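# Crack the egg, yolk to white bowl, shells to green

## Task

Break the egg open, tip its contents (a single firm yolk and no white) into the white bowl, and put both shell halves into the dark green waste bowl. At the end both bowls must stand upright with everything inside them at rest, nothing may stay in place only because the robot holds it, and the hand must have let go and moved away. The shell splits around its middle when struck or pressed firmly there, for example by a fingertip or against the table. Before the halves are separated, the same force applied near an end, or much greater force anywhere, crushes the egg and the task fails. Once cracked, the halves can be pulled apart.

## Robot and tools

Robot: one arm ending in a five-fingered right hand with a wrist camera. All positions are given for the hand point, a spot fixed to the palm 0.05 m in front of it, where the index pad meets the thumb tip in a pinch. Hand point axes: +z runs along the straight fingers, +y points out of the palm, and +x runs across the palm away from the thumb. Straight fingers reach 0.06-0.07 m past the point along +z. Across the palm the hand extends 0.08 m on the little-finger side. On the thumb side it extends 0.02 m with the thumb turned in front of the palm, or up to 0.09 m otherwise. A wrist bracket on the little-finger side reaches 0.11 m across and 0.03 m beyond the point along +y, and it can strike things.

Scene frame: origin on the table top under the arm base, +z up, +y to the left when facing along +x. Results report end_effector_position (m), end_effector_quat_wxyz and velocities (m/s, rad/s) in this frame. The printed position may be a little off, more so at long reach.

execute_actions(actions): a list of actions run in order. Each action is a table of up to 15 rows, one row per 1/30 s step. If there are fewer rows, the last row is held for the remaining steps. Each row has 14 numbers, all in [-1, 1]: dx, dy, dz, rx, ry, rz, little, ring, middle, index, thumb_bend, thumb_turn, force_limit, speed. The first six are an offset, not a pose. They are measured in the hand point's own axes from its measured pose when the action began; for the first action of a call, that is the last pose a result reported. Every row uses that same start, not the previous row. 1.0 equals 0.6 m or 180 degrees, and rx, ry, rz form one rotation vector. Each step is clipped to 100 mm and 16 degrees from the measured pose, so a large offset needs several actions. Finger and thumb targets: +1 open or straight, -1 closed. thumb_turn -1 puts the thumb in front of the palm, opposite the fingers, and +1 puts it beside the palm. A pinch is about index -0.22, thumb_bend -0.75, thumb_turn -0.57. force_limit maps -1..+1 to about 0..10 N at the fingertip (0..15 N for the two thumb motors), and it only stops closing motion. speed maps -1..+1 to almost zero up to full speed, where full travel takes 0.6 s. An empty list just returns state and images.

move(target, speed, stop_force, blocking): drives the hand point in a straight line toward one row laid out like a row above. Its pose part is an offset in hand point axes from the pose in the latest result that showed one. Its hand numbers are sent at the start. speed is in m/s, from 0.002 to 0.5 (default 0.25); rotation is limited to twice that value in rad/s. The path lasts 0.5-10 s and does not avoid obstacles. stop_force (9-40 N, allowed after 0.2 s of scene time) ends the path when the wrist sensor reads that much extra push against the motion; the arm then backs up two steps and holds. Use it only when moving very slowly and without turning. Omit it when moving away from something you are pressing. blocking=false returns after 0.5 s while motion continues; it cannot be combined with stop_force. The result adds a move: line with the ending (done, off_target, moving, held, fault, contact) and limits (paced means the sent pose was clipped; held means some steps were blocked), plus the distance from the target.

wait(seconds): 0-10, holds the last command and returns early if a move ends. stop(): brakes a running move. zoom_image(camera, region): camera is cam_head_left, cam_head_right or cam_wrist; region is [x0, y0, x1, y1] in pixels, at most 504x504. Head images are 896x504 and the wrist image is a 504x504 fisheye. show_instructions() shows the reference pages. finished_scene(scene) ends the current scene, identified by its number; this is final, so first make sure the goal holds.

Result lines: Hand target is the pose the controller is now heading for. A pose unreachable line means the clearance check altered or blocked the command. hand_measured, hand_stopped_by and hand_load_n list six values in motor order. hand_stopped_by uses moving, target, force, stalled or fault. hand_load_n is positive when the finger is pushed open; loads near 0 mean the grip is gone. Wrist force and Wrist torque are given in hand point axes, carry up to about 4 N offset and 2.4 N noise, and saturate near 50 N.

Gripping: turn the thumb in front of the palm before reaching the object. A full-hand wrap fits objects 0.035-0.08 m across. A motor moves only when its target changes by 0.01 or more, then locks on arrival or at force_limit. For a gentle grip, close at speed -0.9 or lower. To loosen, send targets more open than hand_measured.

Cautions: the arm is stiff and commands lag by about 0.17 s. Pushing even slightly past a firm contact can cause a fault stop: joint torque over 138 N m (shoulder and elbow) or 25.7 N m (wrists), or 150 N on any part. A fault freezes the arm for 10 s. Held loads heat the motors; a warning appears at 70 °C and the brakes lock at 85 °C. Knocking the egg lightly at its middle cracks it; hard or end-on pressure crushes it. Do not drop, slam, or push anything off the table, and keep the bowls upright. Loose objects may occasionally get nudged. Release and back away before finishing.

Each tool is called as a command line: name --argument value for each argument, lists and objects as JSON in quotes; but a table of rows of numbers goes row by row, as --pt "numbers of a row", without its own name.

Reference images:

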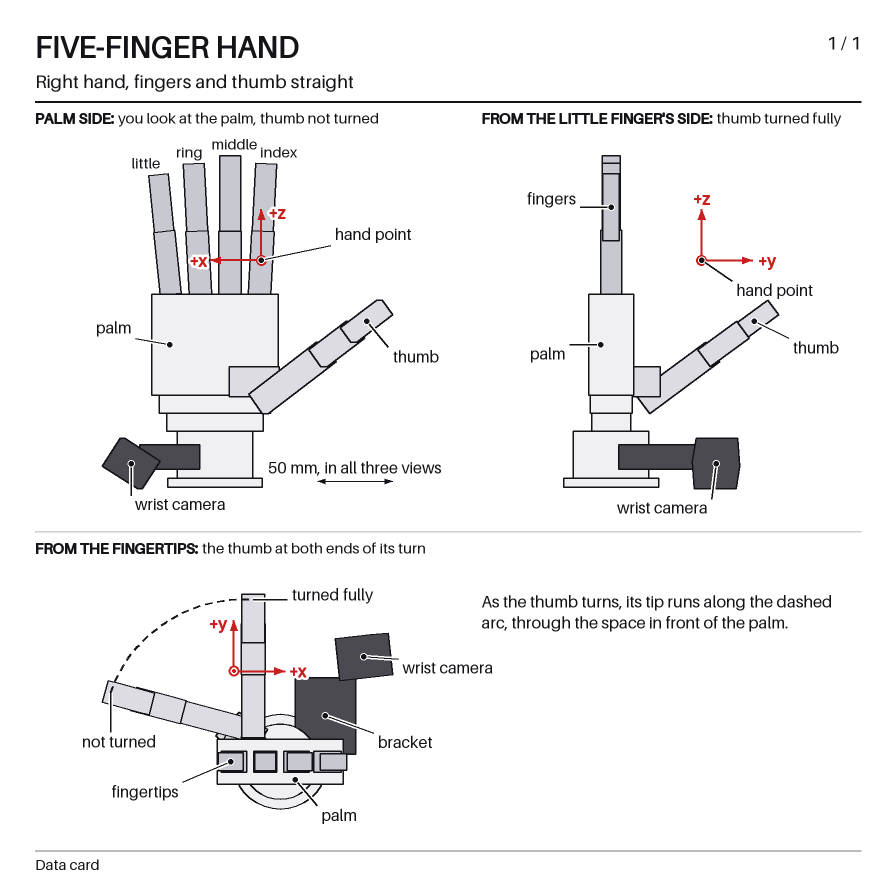

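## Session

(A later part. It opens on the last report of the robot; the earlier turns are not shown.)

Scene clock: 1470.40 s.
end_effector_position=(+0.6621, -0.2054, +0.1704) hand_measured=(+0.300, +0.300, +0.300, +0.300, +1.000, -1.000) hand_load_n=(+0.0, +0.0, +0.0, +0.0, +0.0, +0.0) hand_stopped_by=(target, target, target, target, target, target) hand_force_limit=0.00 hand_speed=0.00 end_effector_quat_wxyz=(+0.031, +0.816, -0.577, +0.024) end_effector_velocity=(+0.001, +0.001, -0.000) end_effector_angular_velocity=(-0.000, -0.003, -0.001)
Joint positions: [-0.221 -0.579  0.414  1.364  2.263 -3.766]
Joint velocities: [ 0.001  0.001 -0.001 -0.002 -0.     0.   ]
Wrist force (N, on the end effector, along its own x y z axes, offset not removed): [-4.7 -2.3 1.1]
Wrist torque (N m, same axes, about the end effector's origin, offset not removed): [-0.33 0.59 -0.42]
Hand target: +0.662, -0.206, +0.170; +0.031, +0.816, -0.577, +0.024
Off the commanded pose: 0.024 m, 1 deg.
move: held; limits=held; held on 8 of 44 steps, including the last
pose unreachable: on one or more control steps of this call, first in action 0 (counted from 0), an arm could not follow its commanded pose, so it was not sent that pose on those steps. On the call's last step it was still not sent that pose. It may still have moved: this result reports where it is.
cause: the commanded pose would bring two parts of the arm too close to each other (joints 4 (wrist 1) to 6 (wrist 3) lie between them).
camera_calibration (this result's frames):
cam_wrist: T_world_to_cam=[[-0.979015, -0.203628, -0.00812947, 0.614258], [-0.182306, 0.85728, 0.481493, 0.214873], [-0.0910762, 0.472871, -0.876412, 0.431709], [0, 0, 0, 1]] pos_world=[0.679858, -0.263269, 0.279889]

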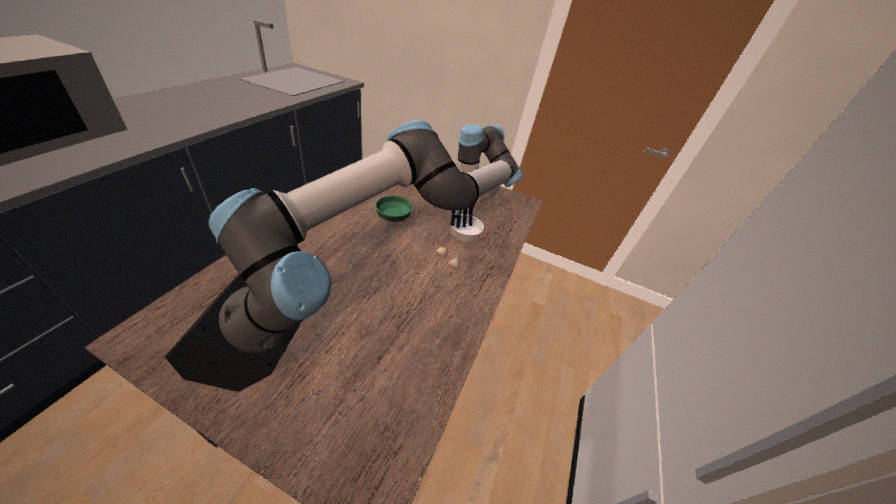

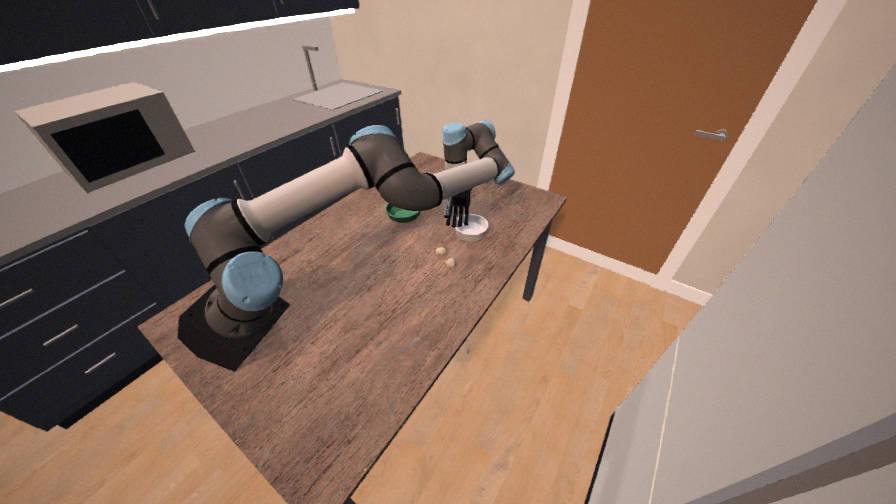

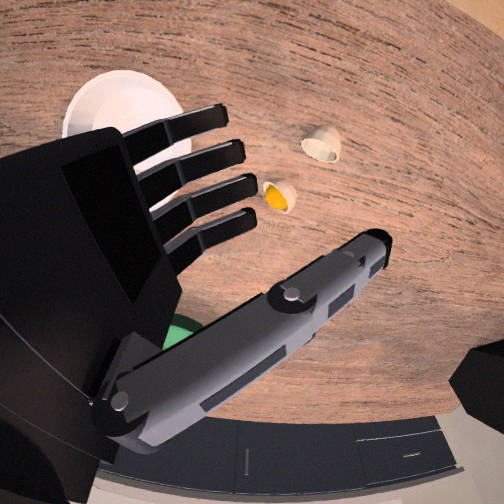

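move --target '[0,0.08,0,0.278,0,0,0.3,0.3,0.3,0.3,1,-1,0,0]' --speed 0.2

move --target '[0,0,0,0,0.383,0.3215,0.3,0.3,0.3,0.3,1,-1,0,0]' --speed 0.25

Scene clock: 1516.30 s.
end_effector_position=(+0.6166, -0.2213, +0.1715) hand_measured=(+0.300, +0.300, +0.300, +0.300, +1.000, -1.000) hand_load_n=(+0.0, +0.0, +0.0, +0.0, +0.0, +0.0) hand_stopped_by=(target, target, target, target, target, target) hand_force_limit=0.00 hand_speed=0.00 end_effector_quat_wxyz=(-0.316, +0.753, -0.513, +0.265) end_effector_velocity=(+0.000, +0.000, -0.001) end_effector_angular_velocity=(+0.004, -0.016, -0.002)
Joint positions: [-0.564 -1.388  1.617  0.313  1.341 -4.21 ]
Joint velocities: [-0.009 -0.006  0.013 -0.017 -0.02  -0.002]
Wrist force (N, on the end effector, along its own x y z axes, offset not removed): [-4.0 1.8 4.2]
Wrist torque (N m, same axes, about the end effector's origin, offset not removed): [0.39 0.48 -0.27]
Hand target: +0.617, -0.221, +0.171; -0.317, +0.752, -0.513, +0.266
Off the commanded pose: 0.000 m, 0 deg.
move: done; limits=paced
camera_calibration (this result's frames):
cam_wrist: T_world_to_cam=[[-0.628955, -0.139145, -0.764888, 0.494736], [-0.610882, 0.696997, 0.375524, 0.466595], [0.480872, 0.703445, -0.523381, 0.0738536], [0, 0, 0, 1]] pos_world=[0.560687, -0.308327, 0.241854]

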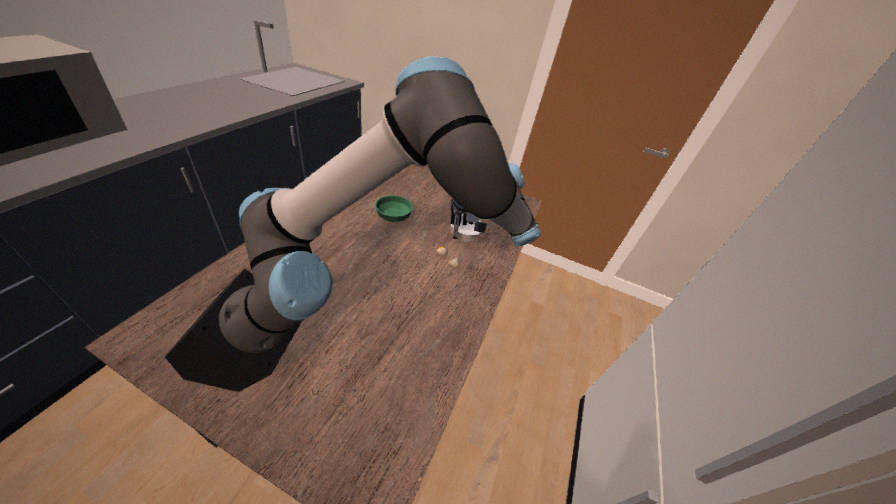

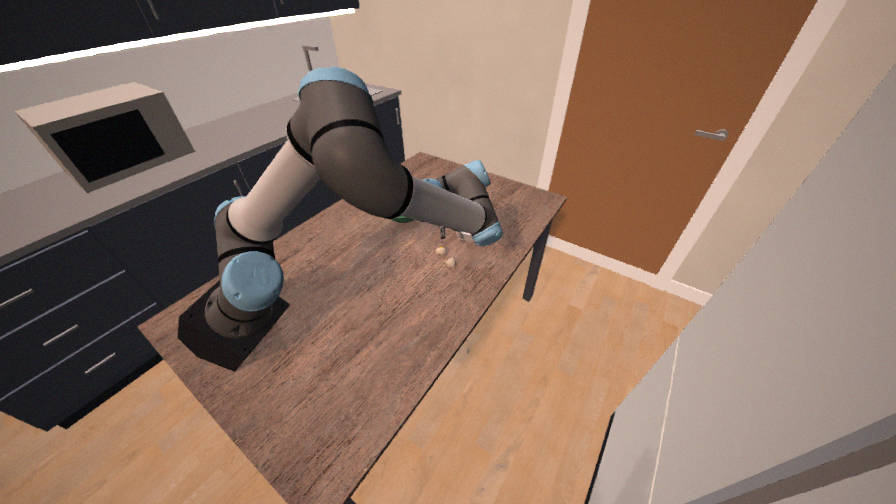

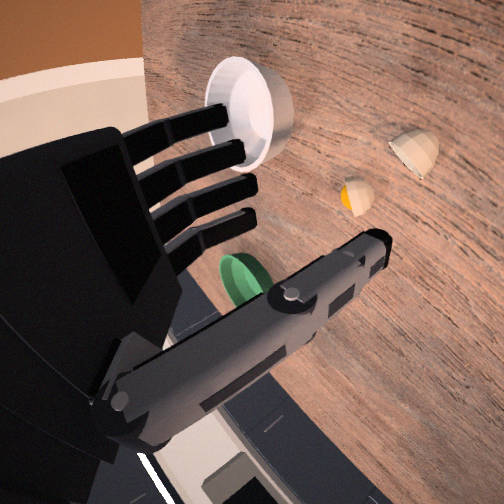

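Scene clock: 1520.00 s.
end_effector_position=(+0.6163, -0.2211, +0.1717) hand_measured=(+0.300, +0.300, +0.300, +0.300, +1.000, -1.000) hand_load_n=(+0.0, +0.0, +0.0, +0.0, +0.0, +0.0) hand_stopped_by=(target, target, target, target, target, target) hand_force_limit=0.00 hand_speed=0.00 end_effector_quat_wxyz=(+0.066, -0.156, +0.876, -0.451) end_effector_velocity=(+0.000, +0.001, -0.000) end_effector_angular_velocity=(-0.002, +0.001, -0.013)
Joint positions: [-0.169 -1.274  1.804 -0.701  2.717 -3.351]
Joint velocities: [ 0.004  0.006 -0.003 -0.012  0.015 -0.004]
Wrist force (N, on the end effector, along its own x y z axes, offset not removed): [-3.3 2.0 0.4]
Wrist torque (N m, same axes, about the end effector's origin, offset not removed): [0.46 0.30 -0.32]
Hand target: +0.616, -0.221, +0.172; +0.065, -0.155, +0.876, -0.451
Off the commanded pose: 0.000 m, 0 deg.
move: done
camera_calibration (this result's frames):
cam_wrist: T_world_to_cam=[[-0.0791601, 0.567837, -0.819326, 0.321523], [0.664119, 0.642988, 0.381461, -0.332441], [0.743424, -0.513933, -0.42801, -0.373411], [0, 0, 0, 1]] pos_world=[0.523836, -0.160726, 0.230422]

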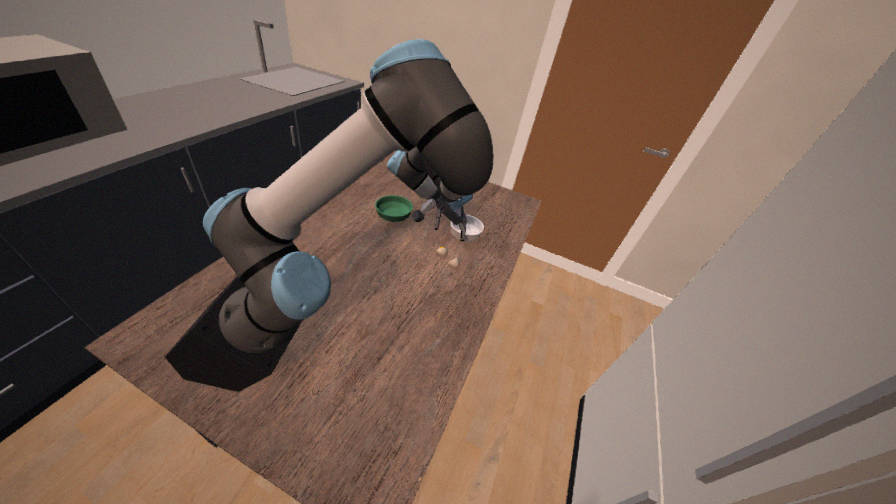

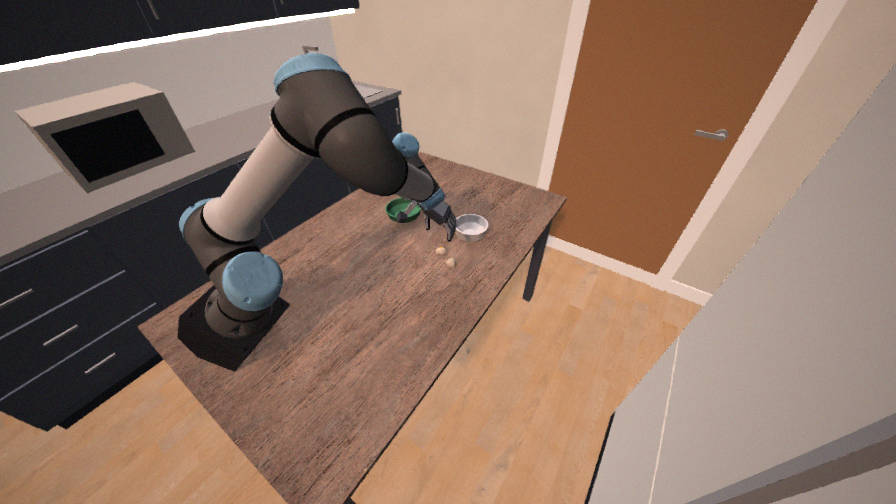

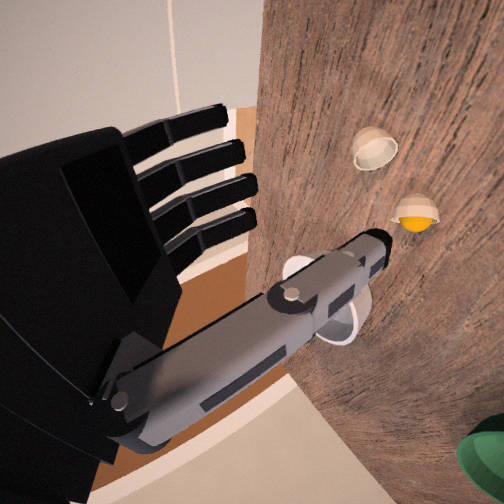

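move --target '[-0.063,0.122,0.09,0,0,0,0.3,0.3,0.3,0.3,1,-1,-0.4,-0.9]' --speed 0.12

Scene clock: 1542.57 s.
end_effector_position=(+0.6500, -0.2102, +0.0801) hand_measured=(+0.300, +0.300, +0.300, +0.300, +1.000, -1.000) hand_load_n=(+0.0, +0.0, +0.0, +0.0, +0.0, +0.0) hand_stopped_by=(target, target, target, target, target, target) hand_force_limit=-0.40 hand_speed=-0.90 end_effector_quat_wxyz=(+0.066, -0.156, +0.876, -0.451) end_effector_velocity=(+0.002, -0.001, -0.002) end_effector_angular_velocity=(-0.001, -0.002, -0.003)
Joint positions: [-0.244 -1.082  1.734 -0.798  2.642 -3.324]
Joint velocities: [-0.002  0.005 -0.004 -0.003 -0.001  0.001]
Wrist force (N, on the end effector, along its own x y z axes, offset not removed): [1.2 -1.4 -2.0]
Wrist torque (N m, same axes, about the end effector's origin, offset not removed): [0.01 -0.05 0.07]
Hand target: +0.650, -0.210, +0.080; +0.066, -0.156, +0.876, -0.451
Off the commanded pose: 0.000 m, 0 deg.
move: done
camera_calibration (this result's frames):
cam_wrist: T_world_to_cam=[[-0.079112, 0.567935, -0.819263, 0.243003], [0.664134, 0.642917, 0.381555, -0.326958], [0.743416, -0.513915, -0.428047, -0.432052], [0, 0, 0, 1]] pos_world=[0.557563, -0.149841, 0.138897]

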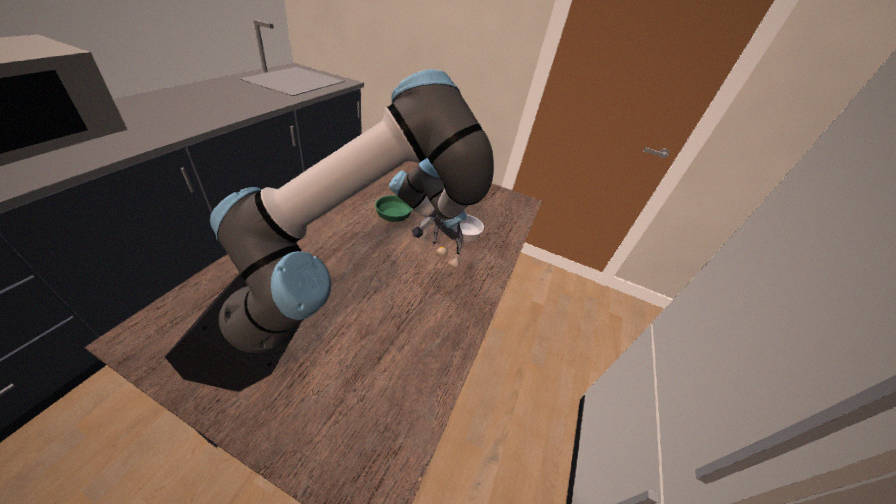

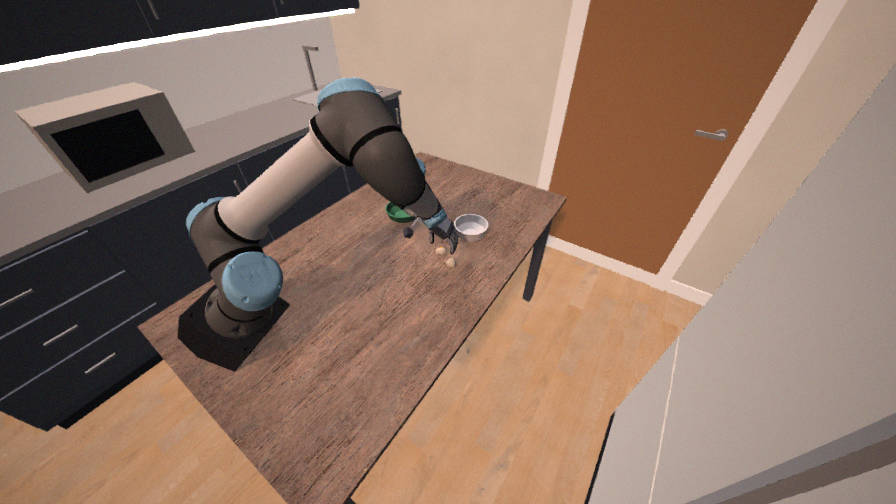

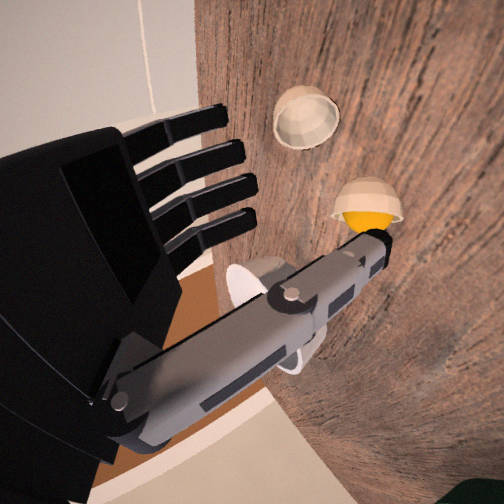

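move --target '[-0.002,0.065,0.047,0,0,0,0.3,0.3,0.3,0.3,1,-1,-0.4,-0.9]' --speed 0.06

Scene clock: 1553.27 s.
end_effector_position=(+0.6500, -0.2103, +0.0324) hand_measured=(+0.300, +0.300, +0.300, +0.300, +1.000, -1.000) hand_load_n=(+0.0, +0.0, +0.0, +0.0, +0.0, +0.0) hand_stopped_by=(target, target, target, target, target, target) hand_force_limit=-0.40 hand_speed=-0.90 end_effector_quat_wxyz=(+0.066, -0.156, +0.876, -0.451) end_effector_velocity=(+0.000, -0.000, -0.003) end_effector_angular_velocity=(-0.000, +0.000, -0.001)
Joint positions: [-0.295 -1.011  1.733 -0.856  2.592 -3.31 ]
Joint velocities: [-0.003  0.005 -0.001 -0.004 -0.002  0.   ]
Wrist force (N, on the end effector, along its own x y z axes, offset not removed): [-1.3 -3.3 1.6]
Wrist torque (N m, same axes, about the end effector's origin, offset not removed): [-0.69 0.20 -0.13]
Hand target: +0.650, -0.210, +0.032; +0.066, -0.156, +0.876, -0.451
Off the commanded pose: 0.000 m, 0 deg.
move: done
camera_calibration (this result's frames):
cam_wrist: T_world_to_cam=[[-0.079091, 0.568019, -0.819206, 0.203902], [0.664156, 0.642856, 0.38162, -0.308751], [0.743399, -0.513898, -0.428097, -0.45252], [0, 0, 0, 1]] pos_world=[0.557588, -0.149887, 0.0911406]

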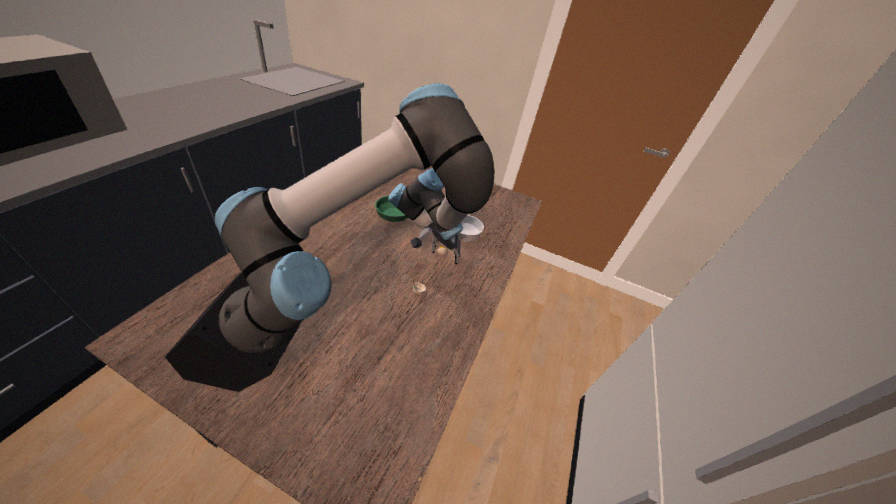

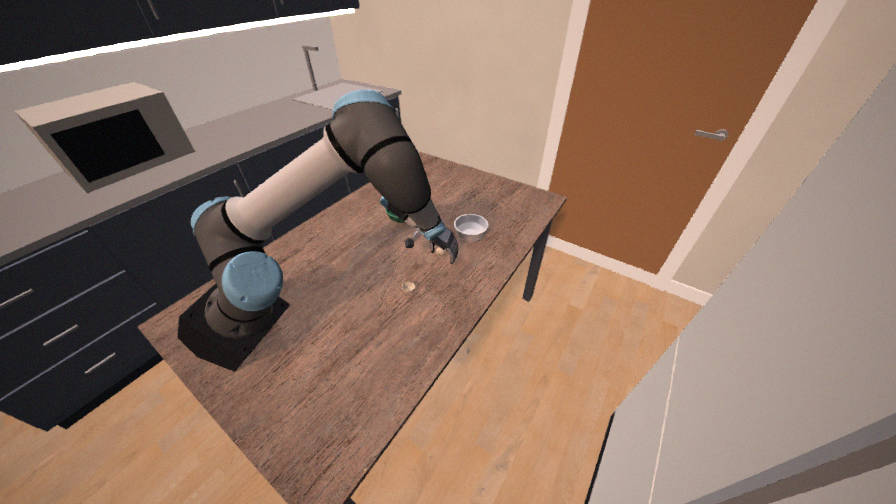

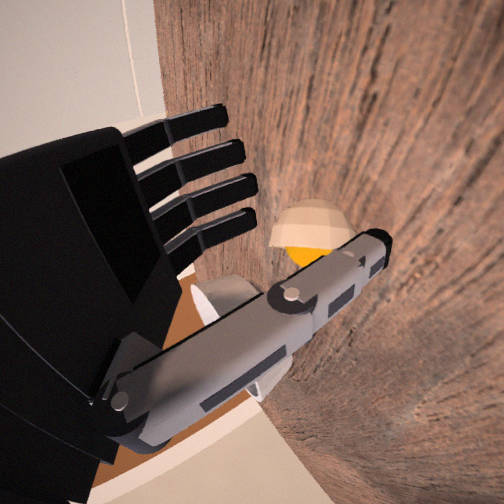

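move --target '[-0.025,0,0,0,0,0,0.3,0.3,0.3,0.3,1,-1,-0.4,-0.9]' --speed 0.05

execute_actions --actions '[[[0,0,0,0,0,0,0.3,-1,-1,-1,-1,-1,-0.4,-0.9]],[[0,0,0,0,0,0,0.3,-1,-1,-1,-1,-1,-0.4,-0.9]],[[0,0,0,0,0,0,0.3,-1,-1,-1,-1,-1,-0.4,-0.9]],[[0,0,0,0,0,0,0.3,-1,-1,-1,-1,-1,-0.4,-0.9]],[[0,0,0,0,0,0,0.3,-1,-1,-1,-1,-1,-0.4,-0.9]],[[0,0,0,0,0,0,0.3,-1,-1,-1,-1,-1,-0.4,-0.9]],[[0,0,0,0,0,0,0.3,-1,-1,-1,-1,-1,-0.4,-0.9]],[[0,0,0,0,0,0,0.3,-1,-1,-1,-1,-1,-0.4,-0.9]],[[0,0,0,0,0,0,0.3,-1,-1,-1,-1,-1,-0.4,-0.9]],[[0,0,0,0,0,0,0.3,-1,-1,-1,-1,-1,-0.4,-0.9]],[[0,0,0,0,0,0,0.3,-1,-1,-1,-1,-1,-0.4,-0.9]],[[0,0,0,0,0,0,0.3,-1,-1,-1,-1,-1,-0.4,-0.9]],[[0,0,0,0,0,0,0.3,-1,-1,-1,-1,-1,-0.4,-0.9]],[[0,0,0,0,0,0,0.3,-1,-1,-1,-1,-1,-0.4,-0.9]]]'

Scene clock: 1570.70 s.
end_effector_position=(+0.6639, -0.2054, +0.0320) hand_measured=(+0.300, +0.300, +0.300, +0.300, +1.000, -1.000) hand_load_n=(+0.0, +0.0, +0.0, +0.0, +0.0, +0.0) hand_stopped_by=(target, target, target, target, target, target) hand_force_limit=-0.40 hand_speed=-0.90 end_effector_quat_wxyz=(+0.066, -0.156, +0.876, -0.451) end_effector_velocity=(+0.002, +0.002, -0.000) end_effector_angular_velocity=(+0.001, +0.001, +0.002)
Joint positions: [-0.282 -0.984  1.688 -0.841  2.606 -3.314]
Joint velocities: [ 0.003  0.005 -0.008  0.004  0.001 -0.001]
Wrist force (N, on the end effector, along its own x y z axes, offset not removed): [2.4 1.3 2.2]
Wrist torque (N m, same axes, about the end effector's origin, offset not removed): [0.15 -0.41 0.05]
Hand target: +0.664, -0.205, +0.032; +0.066, -0.156, +0.876, -0.451
Off the commanded pose: 0.000 m, 0 deg.
move: done
camera_calibration (this result's frames):
cam_wrist: T_world_to_cam=[[-0.0790794, 0.56797, -0.819242, 0.2019], [0.664126, 0.642895, 0.381604, -0.320927], [0.743426, -0.513903, -0.428043, -0.460475], [0, 0, 0, 1]] pos_world=[0.571432, -0.14499, 0.0907686]

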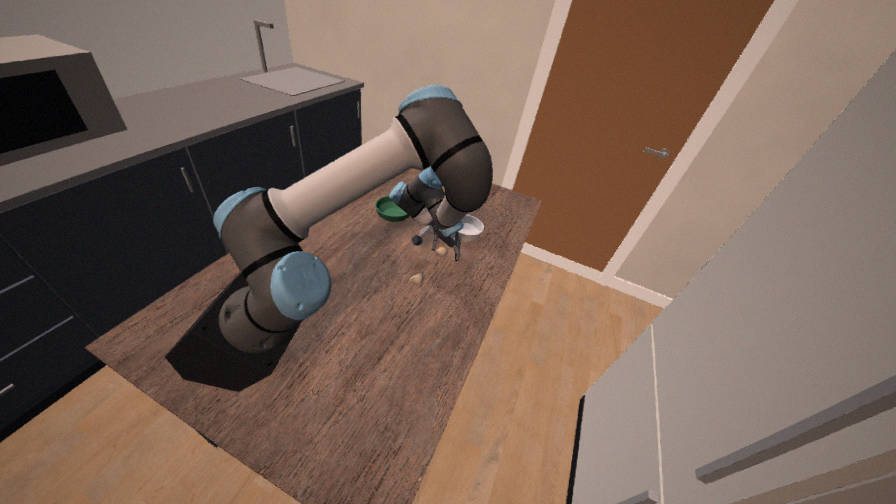

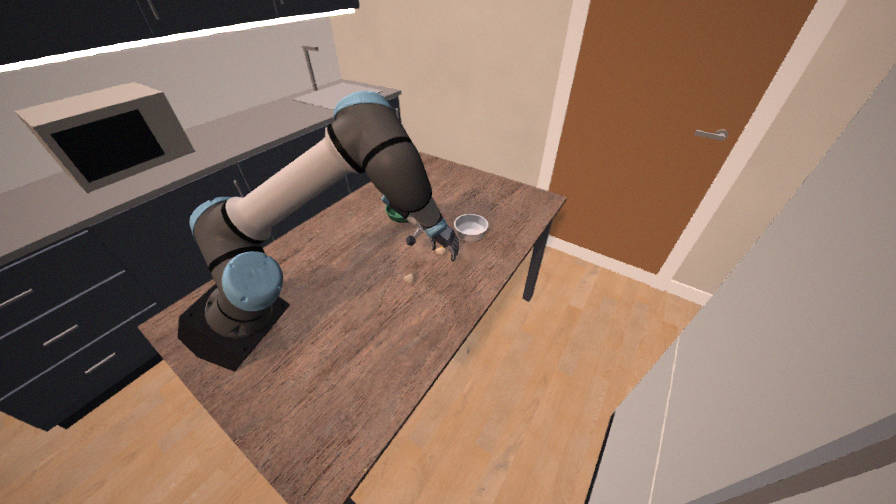

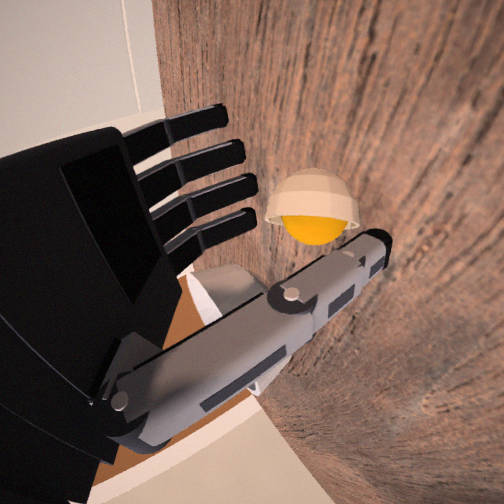

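Scene clock: 1577.70 s.
end_effector_position=(+0.6638, -0.2052, +0.0319) hand_measured=(+0.300, -0.850, -0.198, -0.850, +0.686, -1.000) hand_load_n=(+0.0, +0.0, +4.0, +0.0, +4.5, +0.5) hand_stopped_by=(target, moving, force, moving, force, target) hand_force_limit=-0.40 hand_speed=-0.90 end_effector_quat_wxyz=(+0.066, -0.156, +0.876, -0.451) end_effector_velocity=(+0.000, +0.000, +0.000) end_effector_angular_velocity=(+0.000, -0.000, +0.000)
Joint positions: [-0.282 -0.984  1.688 -0.841  2.606 -3.314]
Joint velocities: [ 0. -0.  0. -0. -0. -0.]
Wrist force (N, on the end effector, along its own x y z axes, offset not removed): [1.1 -6.8 0.2]
Wrist torque (N m, same axes, about the end effector's origin, offset not removed): [-0.57 -0.18 -0.10]
Hand target: +0.664, -0.205, +0.032; +0.066, -0.156, +0.876, -0.451
Off the commanded pose: 0.000 m, 0 deg.
camera_calibration (this result's frames):
cam_wrist: T_world_to_cam=[[-0.0793157, 0.568021, -0.819183, 0.201931], [0.664119, 0.642953, 0.381521, -0.320943], [0.743408, -0.513774, -0.42823, -0.46037], [0, 0, 0, 1]] pos_world=[0.571403, -0.144876, 0.090721]

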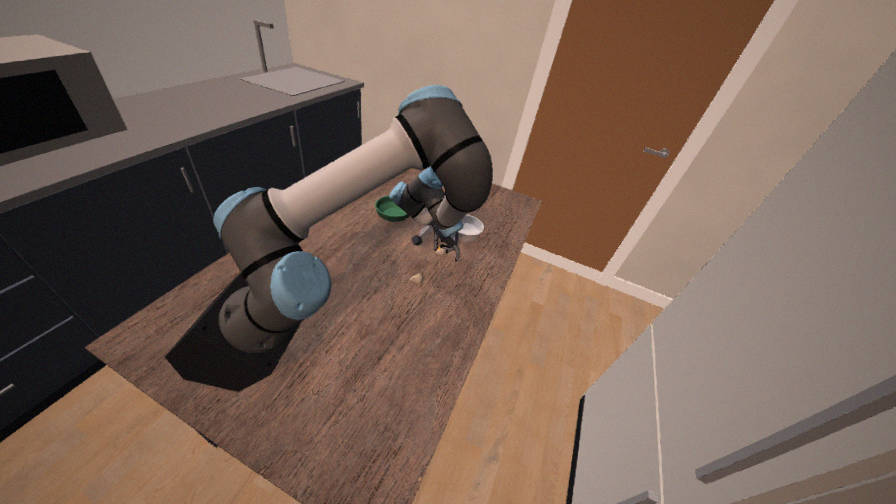

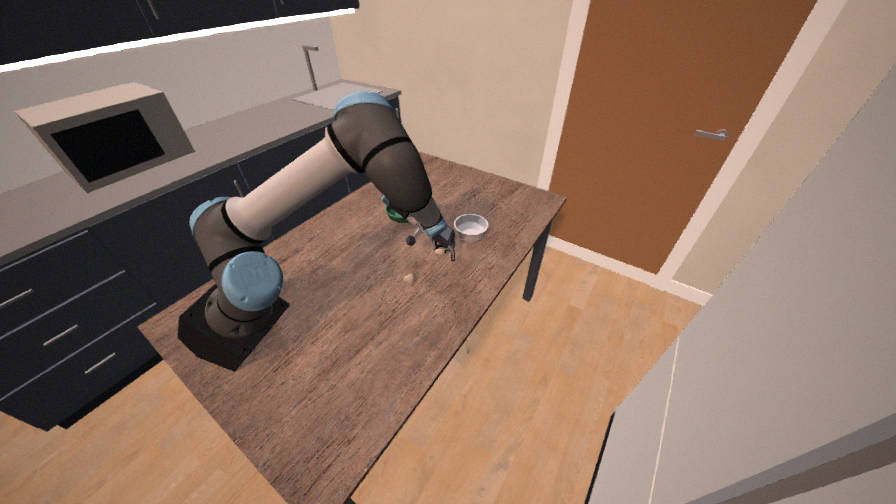

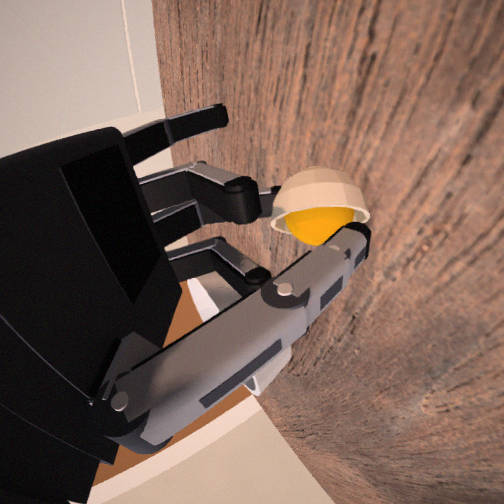

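execute_actions --actions '[[[0,0,0,0,0,0,0.3,0.3,0.3,0.3,1,-1,-0.4,-0.3]],[[0,0,0,0,0,0,0.3,0.3,0.3,0.3,1,-1,-0.4,-0.3]],[[0,0,0,0,0,0,0.3,0.3,0.3,0.3,1,-1,-0.4,-0.3]],[[0.014,0,0,0,0,0,0.3,0.3,0.3,0.3,1,-1,-0.4,-0.3]],[[0,0,0,0,0,0,0.3,0.3,0.3,0.3,1,-1,-0.4,-0.3]]]'

Scene clock: 1588.07 s.
end_effector_position=(+0.6561, -0.2080, +0.0322) hand_measured=(+0.300, +0.300, +0.300, +0.300, +1.000, -1.000) hand_load_n=(+0.0, +0.0, +0.0, +0.0, +0.0, +0.0) hand_stopped_by=(target, target, target, target, target, target) hand_force_limit=-0.40 hand_speed=-0.30 end_effector_quat_wxyz=(+0.066, -0.156, +0.876, -0.451) end_effector_velocity=(+0.001, +0.001, +0.000) end_effector_angular_velocity=(+0.000, -0.001, +0.002)
Joint positions: [-0.289 -0.999  1.713 -0.849  2.598 -3.312]
Joint velocities: [ 0.001  0.001 -0.001  0.    -0.001  0.   ]
Wrist force (N, on the end effector, along its own x y z axes, offset not removed): [0.1 -2.7 -4.5]
Wrist torque (N m, same axes, about the end effector's origin, offset not removed): [-0.04 -0.04 -0.07]
Hand target: +0.656, -0.208, +0.032; +0.066, -0.156, +0.876, -0.451
Off the commanded pose: 0.000 m, 0 deg.
camera_calibration (this result's frames):
cam_wrist: T_world_to_cam=[[-0.0791516, 0.56802, -0.8192, 0.203006], [0.664121, 0.642898, 0.381608, -0.31416], [0.743423, -0.513843, -0.428121, -0.456002], [0, 0, 0, 1]] pos_world=[0.563711, -0.147652, 0.0909644]

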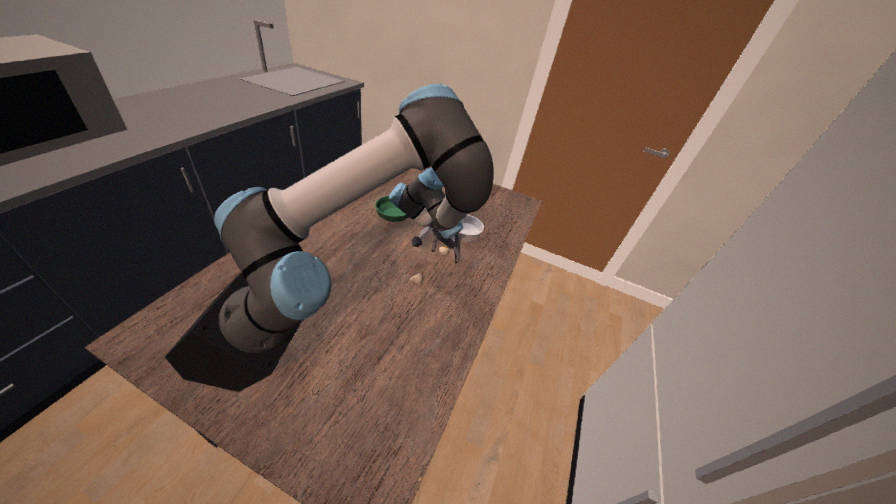

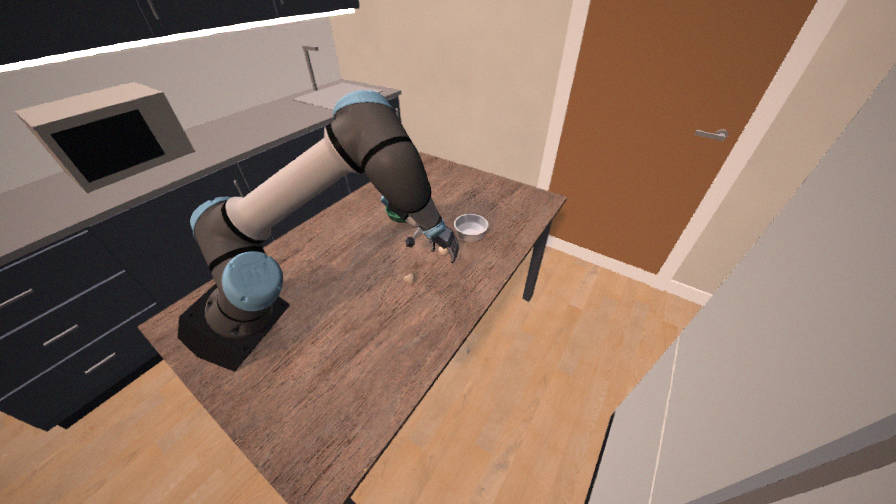

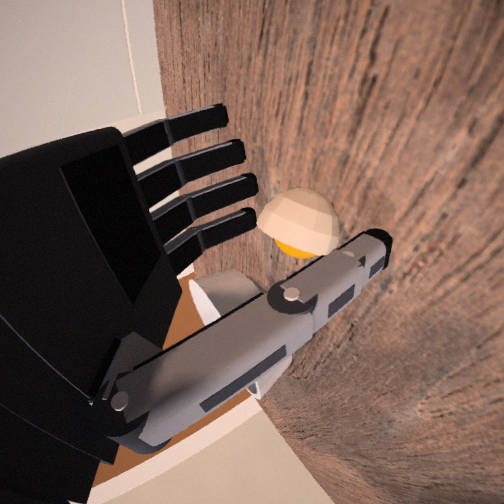

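execute_actions --actions '[[[0,0,0,0,0,0,0.3,0.3,-1,-1,-1,-1,-0.4,-0.9]],[[0,0,0,0,0,0,0.3,0.3,-1,-1,-1,-1,-0.4,-0.9]],[[0,0,0,0,0,0,0.3,0.3,-1,-1,-1,-1,-0.4,-0.9]],[[0,0,0,0,0,0,0.3,0.3,-1,-1,-1,-1,-0.4,-0.9]],[[0,0,0,0,0,0,0.3,0.3,-1,-1,-1,-1,-0.4,-0.9]],[[0,0,0,0,0,0,0.3,0.3,-1,-1,-1,-1,-0.4,-0.9]],[[0,0,0,0,0,0,0.3,0.3,-1,-1,-1,-1,-0.4,-0.9]],[[0,0,0,0,0,0,0.3,0.3,-1,-1,-1,-1,-0.4,-0.9]],[[0,0,0,0,0,0,0.3,0.3,-1,-1,-1,-1,-0.4,-0.9]],[[0,0,0,0,0,0,0.3,0.3,-1,-1,-1,-1,-0.4,-0.9]],[[0,0,0,0,0,0,0.3,0.3,-1,-1,-1,-1,-0.4,-0.9]]]'

Scene clock: 1609.53 s.
end_effector_position=(+0.6561, -0.2079, +0.0322) hand_measured=(+0.300, +0.300, -0.132, -0.142, +0.732, -1.000) hand_load_n=(+0.0, +0.0, +2.5, +3.0, +5.5, +0.5) hand_stopped_by=(target, target, force, force, force, target) hand_force_limit=-0.40 hand_speed=-0.90 end_effector_quat_wxyz=(+0.066, -0.156, +0.876, -0.451) end_effector_velocity=(-0.000, -0.000, -0.000) end_effector_angular_velocity=(-0.000, +0.000, +0.000)
Joint positions: [-0.289 -0.999  1.713 -0.849  2.598 -3.312]
Joint velocities: [-0.001  0.     0.    -0.001 -0.001 -0.   ]
Wrist force (N, on the end effector, along its own x y z axes, offset not removed): [-1.8 -3.1 -2.9]
Wrist torque (N m, same axes, about the end effector's origin, offset not removed): [-0.27 0.45 -0.28]
Hand target: +0.656, -0.208, +0.032; +0.066, -0.156, +0.876, -0.451
Off the commanded pose: 0.000 m, 0 deg.
camera_calibration (this result's frames):
cam_wrist: T_world_to_cam=[[-0.0793137, 0.568062, -0.819155, 0.203036], [0.664109, 0.64294, 0.38156, -0.314183], [0.743417, -0.513745, -0.428249, -0.455941], [0, 0, 0, 1]] pos_world=[0.56371, -0.147574, 0.0909419]

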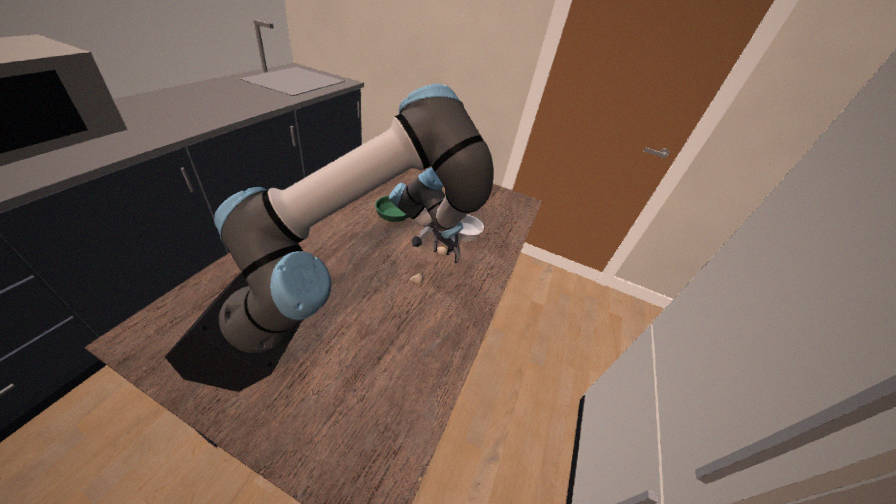

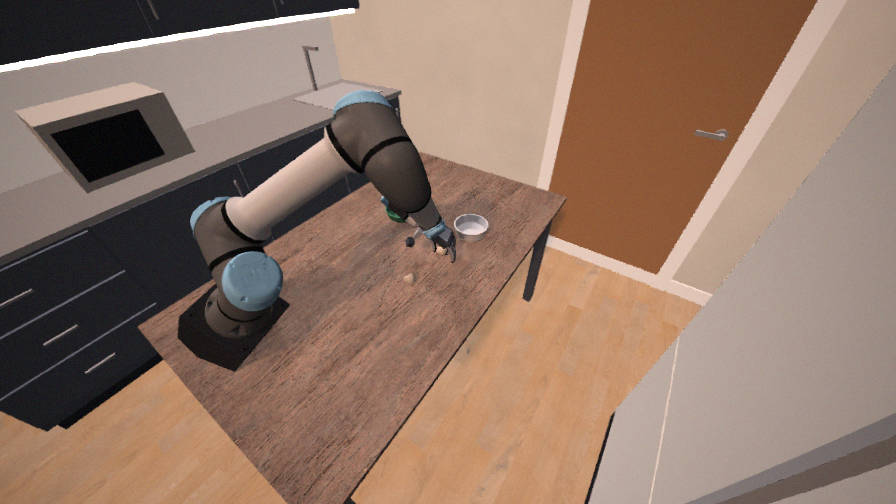

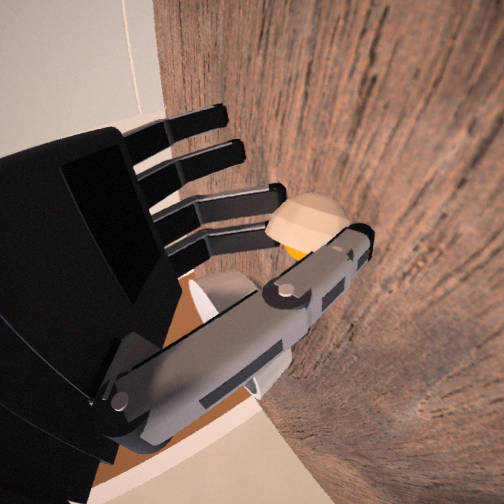

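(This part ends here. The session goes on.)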